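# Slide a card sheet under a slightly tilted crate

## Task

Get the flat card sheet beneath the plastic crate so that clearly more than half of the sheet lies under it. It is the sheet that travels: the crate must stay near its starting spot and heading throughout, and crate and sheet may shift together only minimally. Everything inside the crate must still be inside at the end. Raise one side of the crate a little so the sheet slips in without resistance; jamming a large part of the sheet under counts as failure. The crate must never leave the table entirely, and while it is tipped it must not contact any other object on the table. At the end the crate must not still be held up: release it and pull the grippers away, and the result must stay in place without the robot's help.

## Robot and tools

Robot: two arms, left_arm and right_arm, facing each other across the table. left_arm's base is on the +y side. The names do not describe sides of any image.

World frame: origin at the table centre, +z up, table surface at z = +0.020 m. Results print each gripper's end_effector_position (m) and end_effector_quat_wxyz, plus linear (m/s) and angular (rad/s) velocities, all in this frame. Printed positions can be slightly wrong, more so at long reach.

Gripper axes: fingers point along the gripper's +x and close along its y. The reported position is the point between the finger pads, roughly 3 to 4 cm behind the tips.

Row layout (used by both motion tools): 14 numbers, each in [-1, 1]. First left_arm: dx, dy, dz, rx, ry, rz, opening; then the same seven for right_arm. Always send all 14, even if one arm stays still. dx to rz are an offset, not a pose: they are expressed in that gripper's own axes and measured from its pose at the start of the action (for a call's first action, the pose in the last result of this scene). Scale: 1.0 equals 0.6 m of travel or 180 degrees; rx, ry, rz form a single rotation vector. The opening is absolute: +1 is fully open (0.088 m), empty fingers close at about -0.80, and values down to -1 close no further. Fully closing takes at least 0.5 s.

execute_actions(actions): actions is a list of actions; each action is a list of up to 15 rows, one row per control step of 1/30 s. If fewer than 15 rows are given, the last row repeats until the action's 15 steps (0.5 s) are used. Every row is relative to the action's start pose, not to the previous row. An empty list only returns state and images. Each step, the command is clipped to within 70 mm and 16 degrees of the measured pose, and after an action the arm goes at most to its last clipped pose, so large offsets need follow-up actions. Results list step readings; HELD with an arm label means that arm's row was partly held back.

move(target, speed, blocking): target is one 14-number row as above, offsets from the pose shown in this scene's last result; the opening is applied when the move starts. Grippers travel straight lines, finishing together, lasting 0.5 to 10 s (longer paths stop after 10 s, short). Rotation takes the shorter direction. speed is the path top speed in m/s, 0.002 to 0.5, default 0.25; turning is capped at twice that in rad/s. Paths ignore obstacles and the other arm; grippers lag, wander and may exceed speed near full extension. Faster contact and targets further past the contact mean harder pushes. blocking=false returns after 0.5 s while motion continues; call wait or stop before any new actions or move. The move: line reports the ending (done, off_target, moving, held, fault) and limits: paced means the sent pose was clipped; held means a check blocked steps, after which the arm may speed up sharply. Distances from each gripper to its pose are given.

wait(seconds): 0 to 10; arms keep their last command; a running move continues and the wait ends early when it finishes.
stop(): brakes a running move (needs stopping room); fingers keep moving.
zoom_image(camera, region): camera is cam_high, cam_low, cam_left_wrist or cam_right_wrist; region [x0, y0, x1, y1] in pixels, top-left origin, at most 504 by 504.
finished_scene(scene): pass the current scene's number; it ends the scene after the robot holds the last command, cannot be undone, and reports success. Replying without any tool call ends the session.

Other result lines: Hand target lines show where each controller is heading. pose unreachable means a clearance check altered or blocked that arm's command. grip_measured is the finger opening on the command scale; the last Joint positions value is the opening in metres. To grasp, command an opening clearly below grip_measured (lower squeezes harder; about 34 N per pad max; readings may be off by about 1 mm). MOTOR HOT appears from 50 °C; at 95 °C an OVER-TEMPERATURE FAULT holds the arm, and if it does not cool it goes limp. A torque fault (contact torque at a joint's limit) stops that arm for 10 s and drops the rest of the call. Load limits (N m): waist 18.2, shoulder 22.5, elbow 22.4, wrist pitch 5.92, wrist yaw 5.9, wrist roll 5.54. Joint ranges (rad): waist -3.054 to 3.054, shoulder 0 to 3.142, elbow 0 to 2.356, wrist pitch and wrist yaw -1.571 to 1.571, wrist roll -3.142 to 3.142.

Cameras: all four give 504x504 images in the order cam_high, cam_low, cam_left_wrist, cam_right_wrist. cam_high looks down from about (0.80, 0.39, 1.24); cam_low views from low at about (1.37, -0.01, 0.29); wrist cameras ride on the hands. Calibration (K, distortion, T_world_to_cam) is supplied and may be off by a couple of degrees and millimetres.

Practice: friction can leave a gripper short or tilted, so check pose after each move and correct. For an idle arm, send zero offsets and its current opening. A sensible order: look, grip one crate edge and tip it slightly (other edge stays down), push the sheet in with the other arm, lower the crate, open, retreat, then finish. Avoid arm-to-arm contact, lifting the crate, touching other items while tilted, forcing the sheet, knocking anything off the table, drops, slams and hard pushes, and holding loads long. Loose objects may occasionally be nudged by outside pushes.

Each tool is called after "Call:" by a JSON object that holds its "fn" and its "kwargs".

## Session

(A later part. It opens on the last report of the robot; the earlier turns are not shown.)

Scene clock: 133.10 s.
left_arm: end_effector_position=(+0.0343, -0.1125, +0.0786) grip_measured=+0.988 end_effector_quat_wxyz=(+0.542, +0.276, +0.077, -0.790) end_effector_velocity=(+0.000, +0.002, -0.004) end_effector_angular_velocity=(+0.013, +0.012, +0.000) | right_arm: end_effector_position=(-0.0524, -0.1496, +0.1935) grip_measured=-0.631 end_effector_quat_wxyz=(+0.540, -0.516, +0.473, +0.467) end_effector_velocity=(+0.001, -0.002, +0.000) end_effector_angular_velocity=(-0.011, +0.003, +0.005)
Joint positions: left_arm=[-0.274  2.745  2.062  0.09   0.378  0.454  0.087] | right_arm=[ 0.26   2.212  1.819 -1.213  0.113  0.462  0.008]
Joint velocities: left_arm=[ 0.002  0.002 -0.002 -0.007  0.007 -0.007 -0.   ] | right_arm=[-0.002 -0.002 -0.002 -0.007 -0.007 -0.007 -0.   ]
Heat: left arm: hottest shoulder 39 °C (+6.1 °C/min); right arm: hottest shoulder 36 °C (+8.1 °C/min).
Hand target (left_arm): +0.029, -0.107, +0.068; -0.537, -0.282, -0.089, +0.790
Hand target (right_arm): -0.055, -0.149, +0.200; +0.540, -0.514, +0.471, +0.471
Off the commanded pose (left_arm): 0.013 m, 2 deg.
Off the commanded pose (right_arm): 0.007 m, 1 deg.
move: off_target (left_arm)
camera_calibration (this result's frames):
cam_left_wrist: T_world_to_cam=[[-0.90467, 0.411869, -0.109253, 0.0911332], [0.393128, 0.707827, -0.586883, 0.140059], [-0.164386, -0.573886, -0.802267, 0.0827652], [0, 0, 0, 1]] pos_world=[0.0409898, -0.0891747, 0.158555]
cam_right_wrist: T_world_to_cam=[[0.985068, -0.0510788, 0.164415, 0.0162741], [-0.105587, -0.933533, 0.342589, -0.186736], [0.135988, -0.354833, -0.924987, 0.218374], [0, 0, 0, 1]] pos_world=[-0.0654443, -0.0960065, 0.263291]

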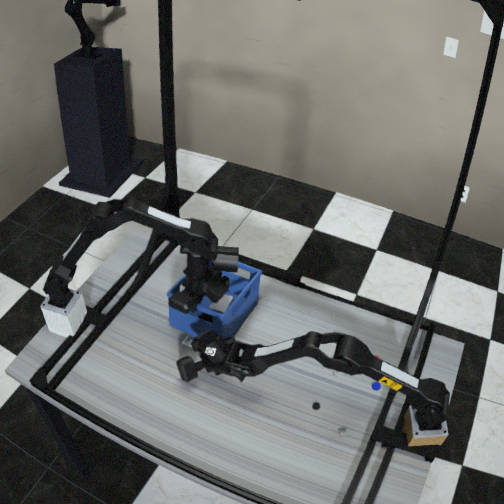

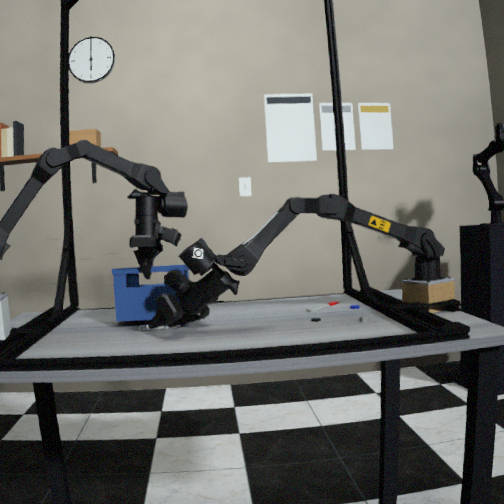

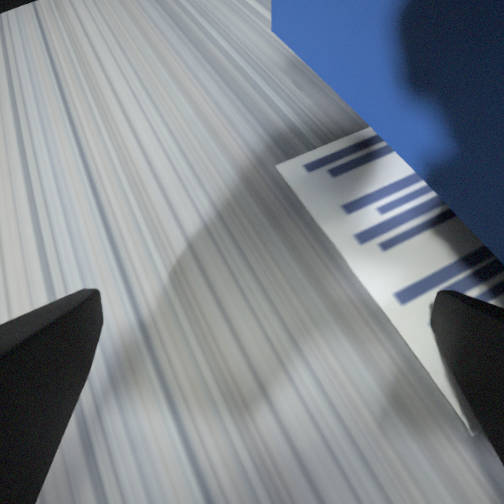

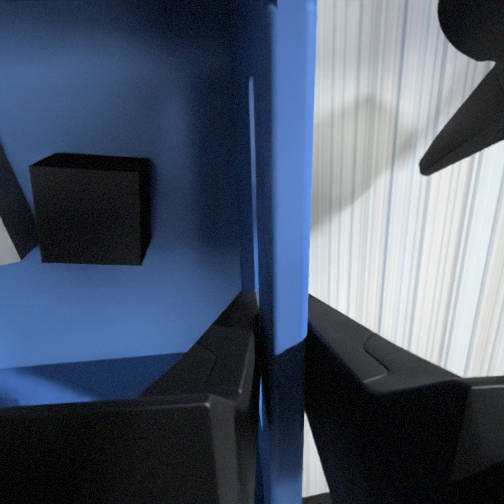

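Lift slightly, retreat, lower crate.

Call:
{"fn": "move", "kwargs": {"target": [-0.035,0.015,0.035,0,0,0,1,-0.011,0.003,0,0,0,0,-0.9], "speed": 0.04}}

Call:
{"fn": "move", "kwargs": {"target": [-0.3,0.05,-0.05,0,0,0,1,0.036,-0.014,0.008,0,-0.01,0.033,-0.9], "speed": 0.1}}

Call:
{"fn": "move", "kwargs": {"target": [0,0,0,0,0,0,1,0,0,0,0,0,0,0.3]}}

Call:
{"fn": "move", "kwargs": {"target": [-0.15,0,-0.1,0,0,0,1,-0.2,0,-0.1,0,0,0,0.3], "speed": 0.15}}

Scene clock: 138.43 s.
left_arm: end_effector_position=(+0.0394, -0.1093, +0.0984) grip_measured=+0.989 end_effector_quat_wxyz=(+0.541, +0.277, +0.083, -0.790) end_effector_velocity=(-0.005, +0.006, -0.011) end_effector_angular_velocity=(+0.034, +0.006, +0.003) | right_arm: end_effector_position=(-0.0527, -0.1510, +0.1935) grip_measured=-0.631 end_effector_quat_wxyz=(+0.540, -0.518, +0.475, +0.462) end_effector_velocity=(-0.001, -0.003, +0.000) end_effector_angular_velocity=(-0.011, +0.004, +0.009)
Joint positions: left_arm=[-0.264  2.694  2.052  0.036  0.386  0.455  0.087] | right_arm=[ 0.261  2.217  1.827 -1.226  0.113  0.468  0.008]
Joint velocities: left_arm=[-0.007 -0.002 -0.027 -0.007 -0.007 -0.007 -0.   ] | right_arm=[ 0.002 -0.002 -0.002 -0.007 -0.007 -0.007 -0.001]
Heat: left arm: hottest shoulder 40 °C (+7.1 °C/min); right arm: hottest shoulder 37 °C (+8.1 °C/min).
Hand target (left_arm): +0.041, -0.108, +0.108; -0.542, -0.276, -0.077, +0.790
Hand target (right_arm): -0.055, -0.150, +0.200; +0.540, -0.516, +0.473, +0.467
Off the commanded pose (left_arm): 0.010 m, 1 deg.
Off the commanded pose (right_arm): 0.007 m, 1 deg.
move: off_target (left_arm)
camera_calibration (this result's frames):
cam_left_wrist: T_world_to_cam=[[-0.906327, 0.410477, -0.100399, 0.0956338], [0.388349, 0.715398, -0.580854, 0.147853], [-0.166602, -0.565433, -0.807793, 0.102923], [0, 0, 0, 1]] pos_world=[0.0464041, -0.086833, 0.178623]
cam_right_wrist: T_world_to_cam=[[0.984099, -0.0540492, 0.169195, 0.0150335], [-0.111326, -0.929944, 0.350442, -0.18931], [0.138401, -0.363706, -0.921175, 0.215948], [0, 0, 0, 1]] pos_world=[-0.065757, -0.0966935, 0.262724]

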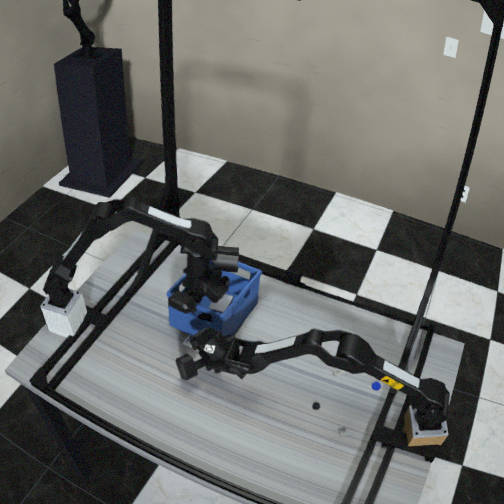

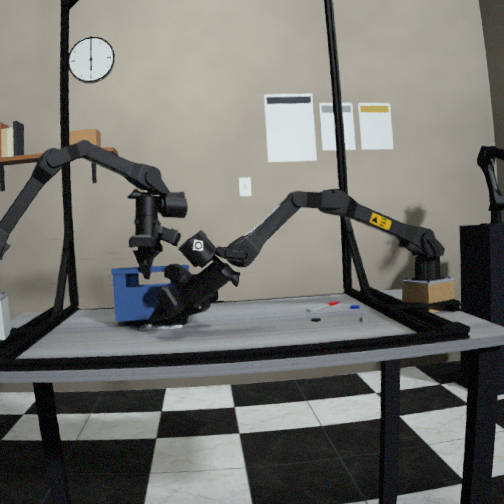

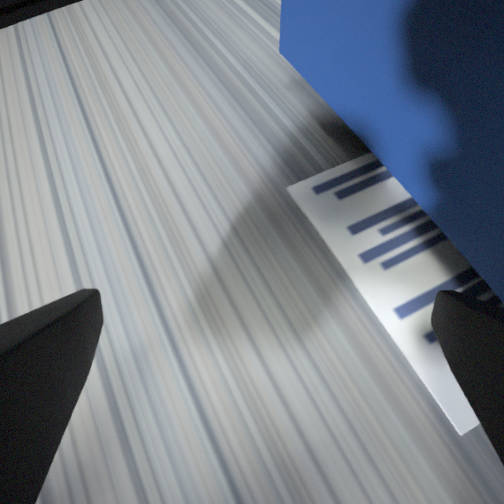

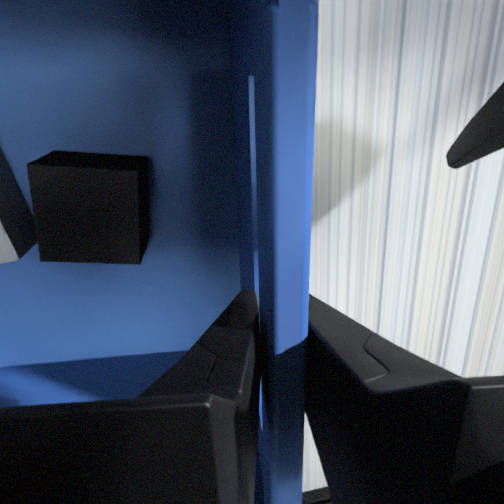

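Scene clock: 140.80 s.
left_arm: end_effector_position=(+0.1253, +0.0338, +0.1674) grip_measured=+0.989 end_effector_quat_wxyz=(+0.541, +0.279, +0.089, -0.789) end_effector_velocity=(-0.003, +0.002, -0.002) end_effector_angular_velocity=(+0.011, +0.015, -0.004) | right_arm: end_effector_position=(-0.0435, -0.1492, +0.1716) grip_measured=-0.633 end_effector_quat_wxyz=(+0.521, -0.492, +0.494, +0.493) end_effector_velocity=(-0.001, -0.003, +0.000) end_effector_angular_velocity=(-0.015, +0.017, +0.005)
Joint positions: left_arm=[-0.017  2.144  1.358  0.092  0.581  0.621  0.087] | right_arm=[ 0.211  2.176  1.676 -1.057  0.034  0.41   0.008]
Joint velocities: left_arm=[-0.002 -0.002 -0.007 -0.007  0.007 -0.007 -0.   ] | right_arm=[-0.002 -0.002 -0.002 -0.007 -0.022 -0.007 -0.   ]
Heat: left arm: hottest shoulder 41 °C (+7.0 °C/min); right arm: hottest shoulder 37 °C (+8.0 °C/min).
Hand target (left_arm): +0.125, +0.036, +0.174; -0.541, -0.279, -0.082, +0.789
Hand target (right_arm): -0.042, -0.146, +0.173; +0.523, -0.486, +0.493, +0.497
Off the commanded pose (left_arm): 0.007 m, 1 deg.
Off the commanded pose (right_arm): 0.004 m, 1 deg.
move: done
camera_calibration (this result's frames):
cam_left_wrist: T_world_to_cam=[[-0.90821, 0.408141, -0.0926001, 0.120672], [0.383555, 0.723188, -0.574356, 0.0515187], [-0.167451, -0.557153, -0.813352, 0.254576], [0, 0, 0, 1]] pos_world=[0.132464, 0.0553287, 0.247824]
cam_right_wrist: T_world_to_cam=[[0.995994, -0.0497619, 0.0742944, 0.0272852], [-0.0722685, -0.937257, 0.341065, -0.176759], [0.0526609, -0.345068, -0.937099, 0.196953], [0, 0, 0, 1]] pos_world=[-0.0503218, -0.0963488, 0.242824]

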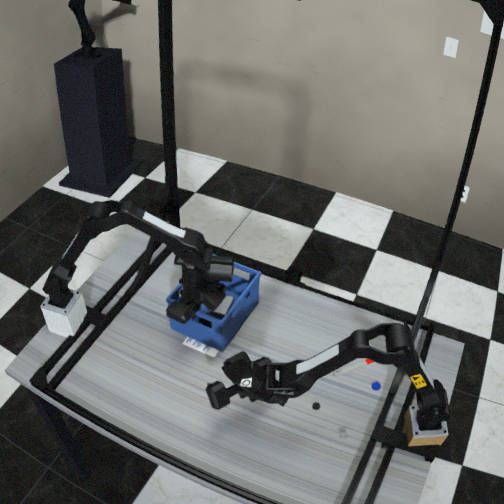

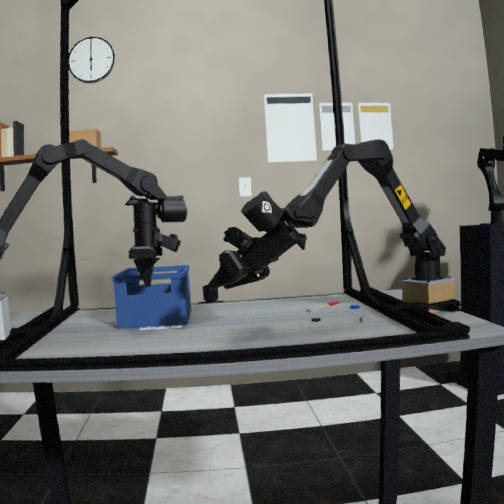

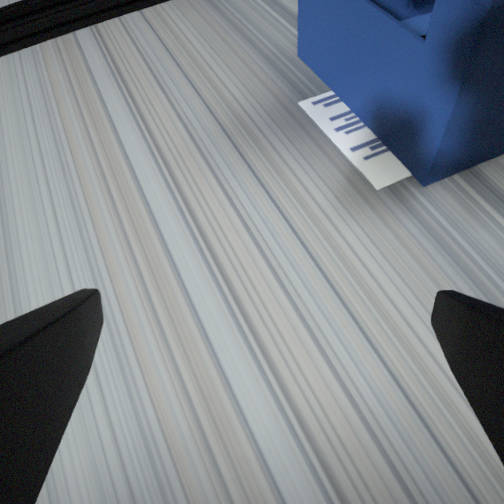

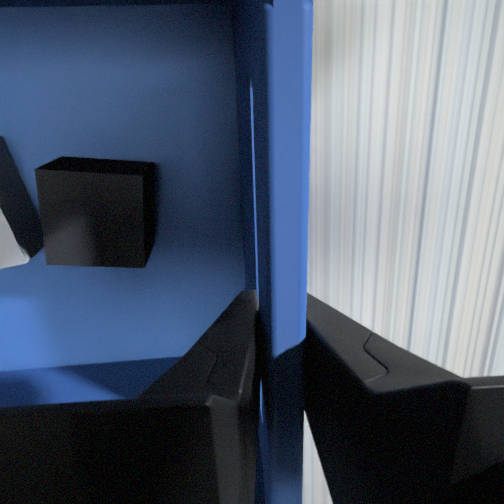

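Scene clock: 141.53 s.
left_arm: end_effector_position=(+0.1253, +0.0337, +0.1676) grip_measured=+0.989 end_effector_quat_wxyz=(+0.541, +0.279, +0.088, -0.789) end_effector_velocity=(+0.001, +0.001, +0.001) end_effector_angular_velocity=(+0.010, -0.006, +0.018) | right_arm: end_effector_position=(-0.0438, -0.1487, +0.1716) grip_measured=+0.298 end_effector_quat_wxyz=(+0.521, -0.491, +0.494, +0.493) end_effector_velocity=(-0.001, -0.004, -0.001) end_effector_angular_velocity=(-0.019, +0.016, -0.009)
Joint positions: left_arm=[-0.017  2.144  1.358  0.092  0.581  0.621  0.087] | right_arm=[ 0.211  2.176  1.676 -1.054  0.034  0.41   0.054]
Joint velocities: left_arm=[-0.002 -0.007 -0.002 -0.007 -0.022 -0.007 -0.   ] | right_arm=[-0.002 -0.002 -0.007 -0.007 -0.022  0.007  0.   ]
Heat: left arm: hottest shoulder 41 °C (+7.1 °C/min); right arm: hottest shoulder 37 °C (+7.1 °C/min).
Hand target (left_arm): +0.125, +0.034, +0.168; -0.541, -0.279, -0.088, +0.789
Hand target (right_arm): -0.044, -0.149, +0.172; +0.520, -0.492, +0.494, +0.492
Off the commanded pose (left_arm): 0.000 m, 0 deg.
Off the commanded pose (right_arm): 0.001 m, 0 deg.
move: done
camera_calibration (this result's frames):
cam_left_wrist: T_world_to_cam=[[-0.908197, 0.408109, -0.0928769, 0.120745], [0.383639, 0.722986, -0.574554, 0.051666], [-0.167332, -0.557439, -0.81318, 0.254693], [0, 0, 0, 1]] pos_world=[0.132457, 0.0553454, 0.248011]
cam_right_wrist: T_world_to_cam=[[0.996093, -0.0499278, 0.0728369, 0.0278089], [-0.0718051, -0.938053, 0.338971, -0.176033], [0.0514008, -0.342877, -0.937973, 0.197574], [0, 0, 0, 1]] pos_world=[-0.0504958, -0.095996, 0.242963]

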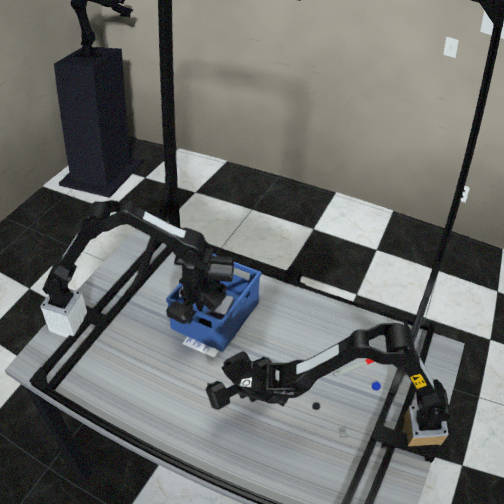

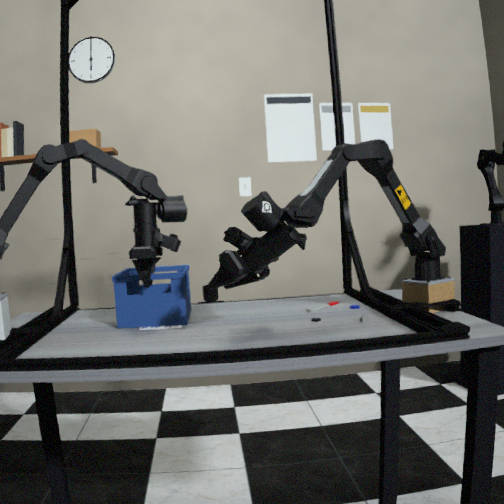

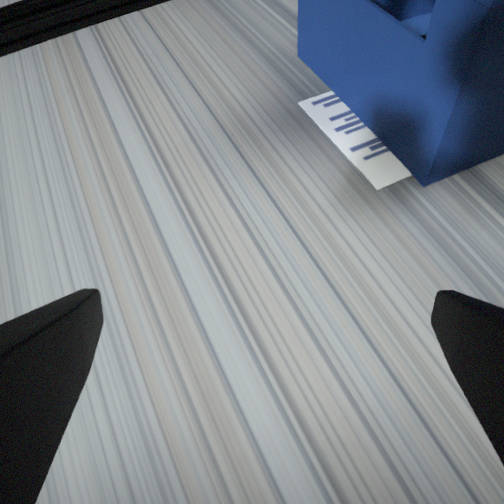

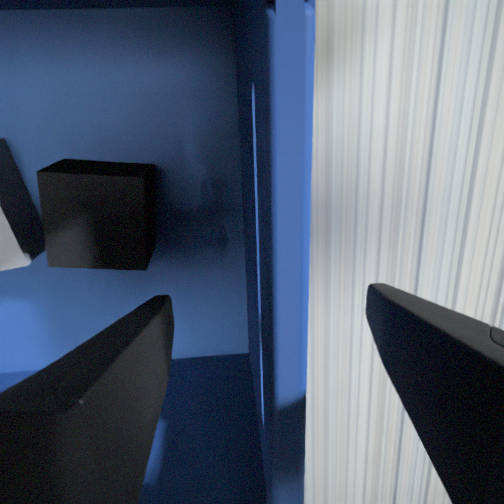

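Scene clock: 142.90 s.
left_arm: end_effector_position=(+0.1705, +0.1295, +0.1621) grip_measured=+0.989 end_effector_quat_wxyz=(+0.540, +0.279, +0.093, -0.788) end_effector_velocity=(-0.003, +0.003, -0.002) end_effector_angular_velocity=(+0.027, +0.026, +0.014) | right_arm: end_effector_position=(-0.0467, -0.2117, +0.2856) grip_measured=+0.300 end_effector_quat_wxyz=(+0.519, -0.496, +0.495, +0.491) end_effector_velocity=(-0.000, +0.000, +0.006) end_effector_angular_velocity=(+0.008, +0.012, +0.005)
Joint positions: left_arm=[0.197 1.963 1.077 0.069 0.735 0.806 0.087] | right_arm=[ 0.284  1.912  1.741 -1.396  0.034  0.48   0.054]
Joint velocities: left_arm=[-0.002 -0.007 -0.007 -0.022 -0.007 -0.022 -0.   ] | right_arm=[-0.002 -0.007  0.012 -0.007 -0.007 -0.007 -0.   ]
Heat: left arm: hottest shoulder 41 °C (+6.0 °C/min); right arm: hottest shoulder 37 °C (+7.0 °C/min).
Hand target (left_arm): +0.170, +0.133, +0.166; -0.540, -0.280, -0.088, +0.788
Hand target (right_arm): -0.048, -0.212, +0.290; +0.521, -0.491, +0.494, +0.494
Off the commanded pose (left_arm): 0.005 m, 1 deg.
Off the commanded pose (right_arm): 0.005 m, 1 deg.
move: done
camera_calibration (this result's frames):
cam_left_wrist: T_world_to_cam=[[-0.909415, 0.406887, -0.0860657, 0.121431], [0.379946, 0.728675, -0.569801, -0.0389596], [-0.169131, -0.550886, -0.817263, 0.311261], [0, 0, 0, 1]] pos_world=[0.177878, 0.150449, 0.242634]
cam_right_wrist: T_world_to_cam=[[0.995954, -0.0464777, 0.0769091, 0.0188526], [-0.0705022, -0.934819, 0.348057, -0.275834], [0.0557192, -0.352071, -0.934313, 0.280188], [0, 0, 0, 1]] pos_world=[-0.0538351, -0.158332, 0.35634]

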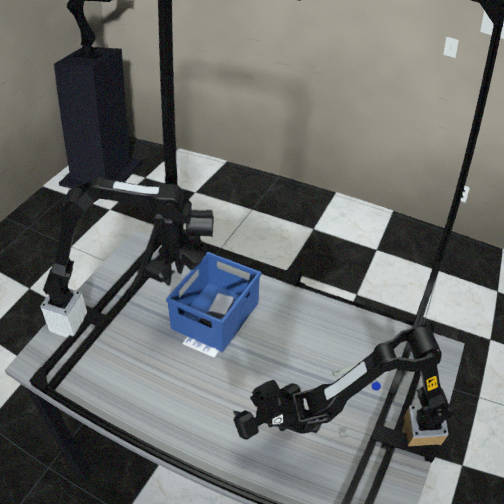

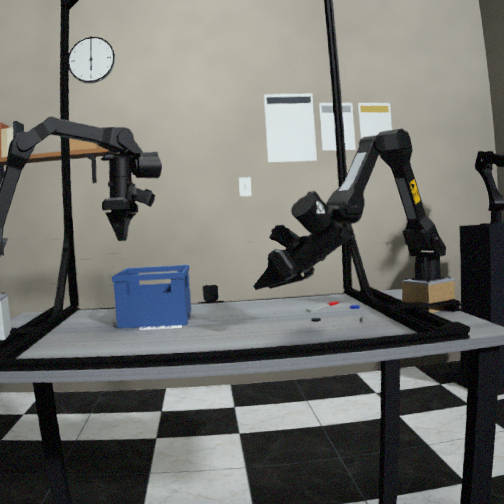

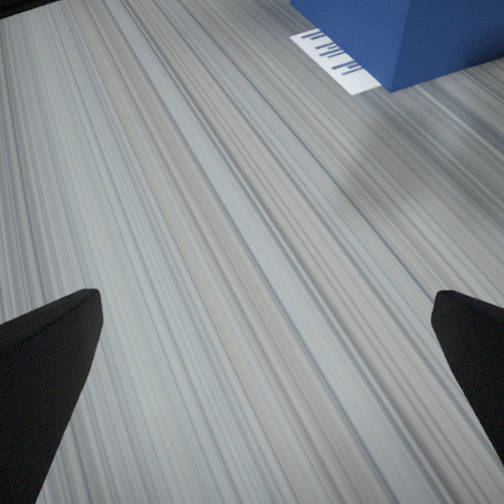

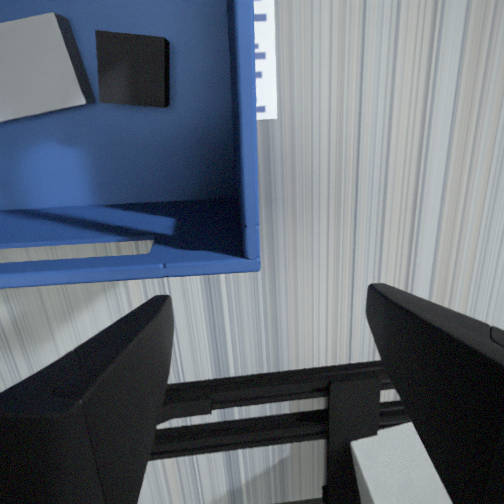

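Call:
{"fn": "finished_scene", "kwargs": {"scene": 1}}

The scene is finished: the task was done.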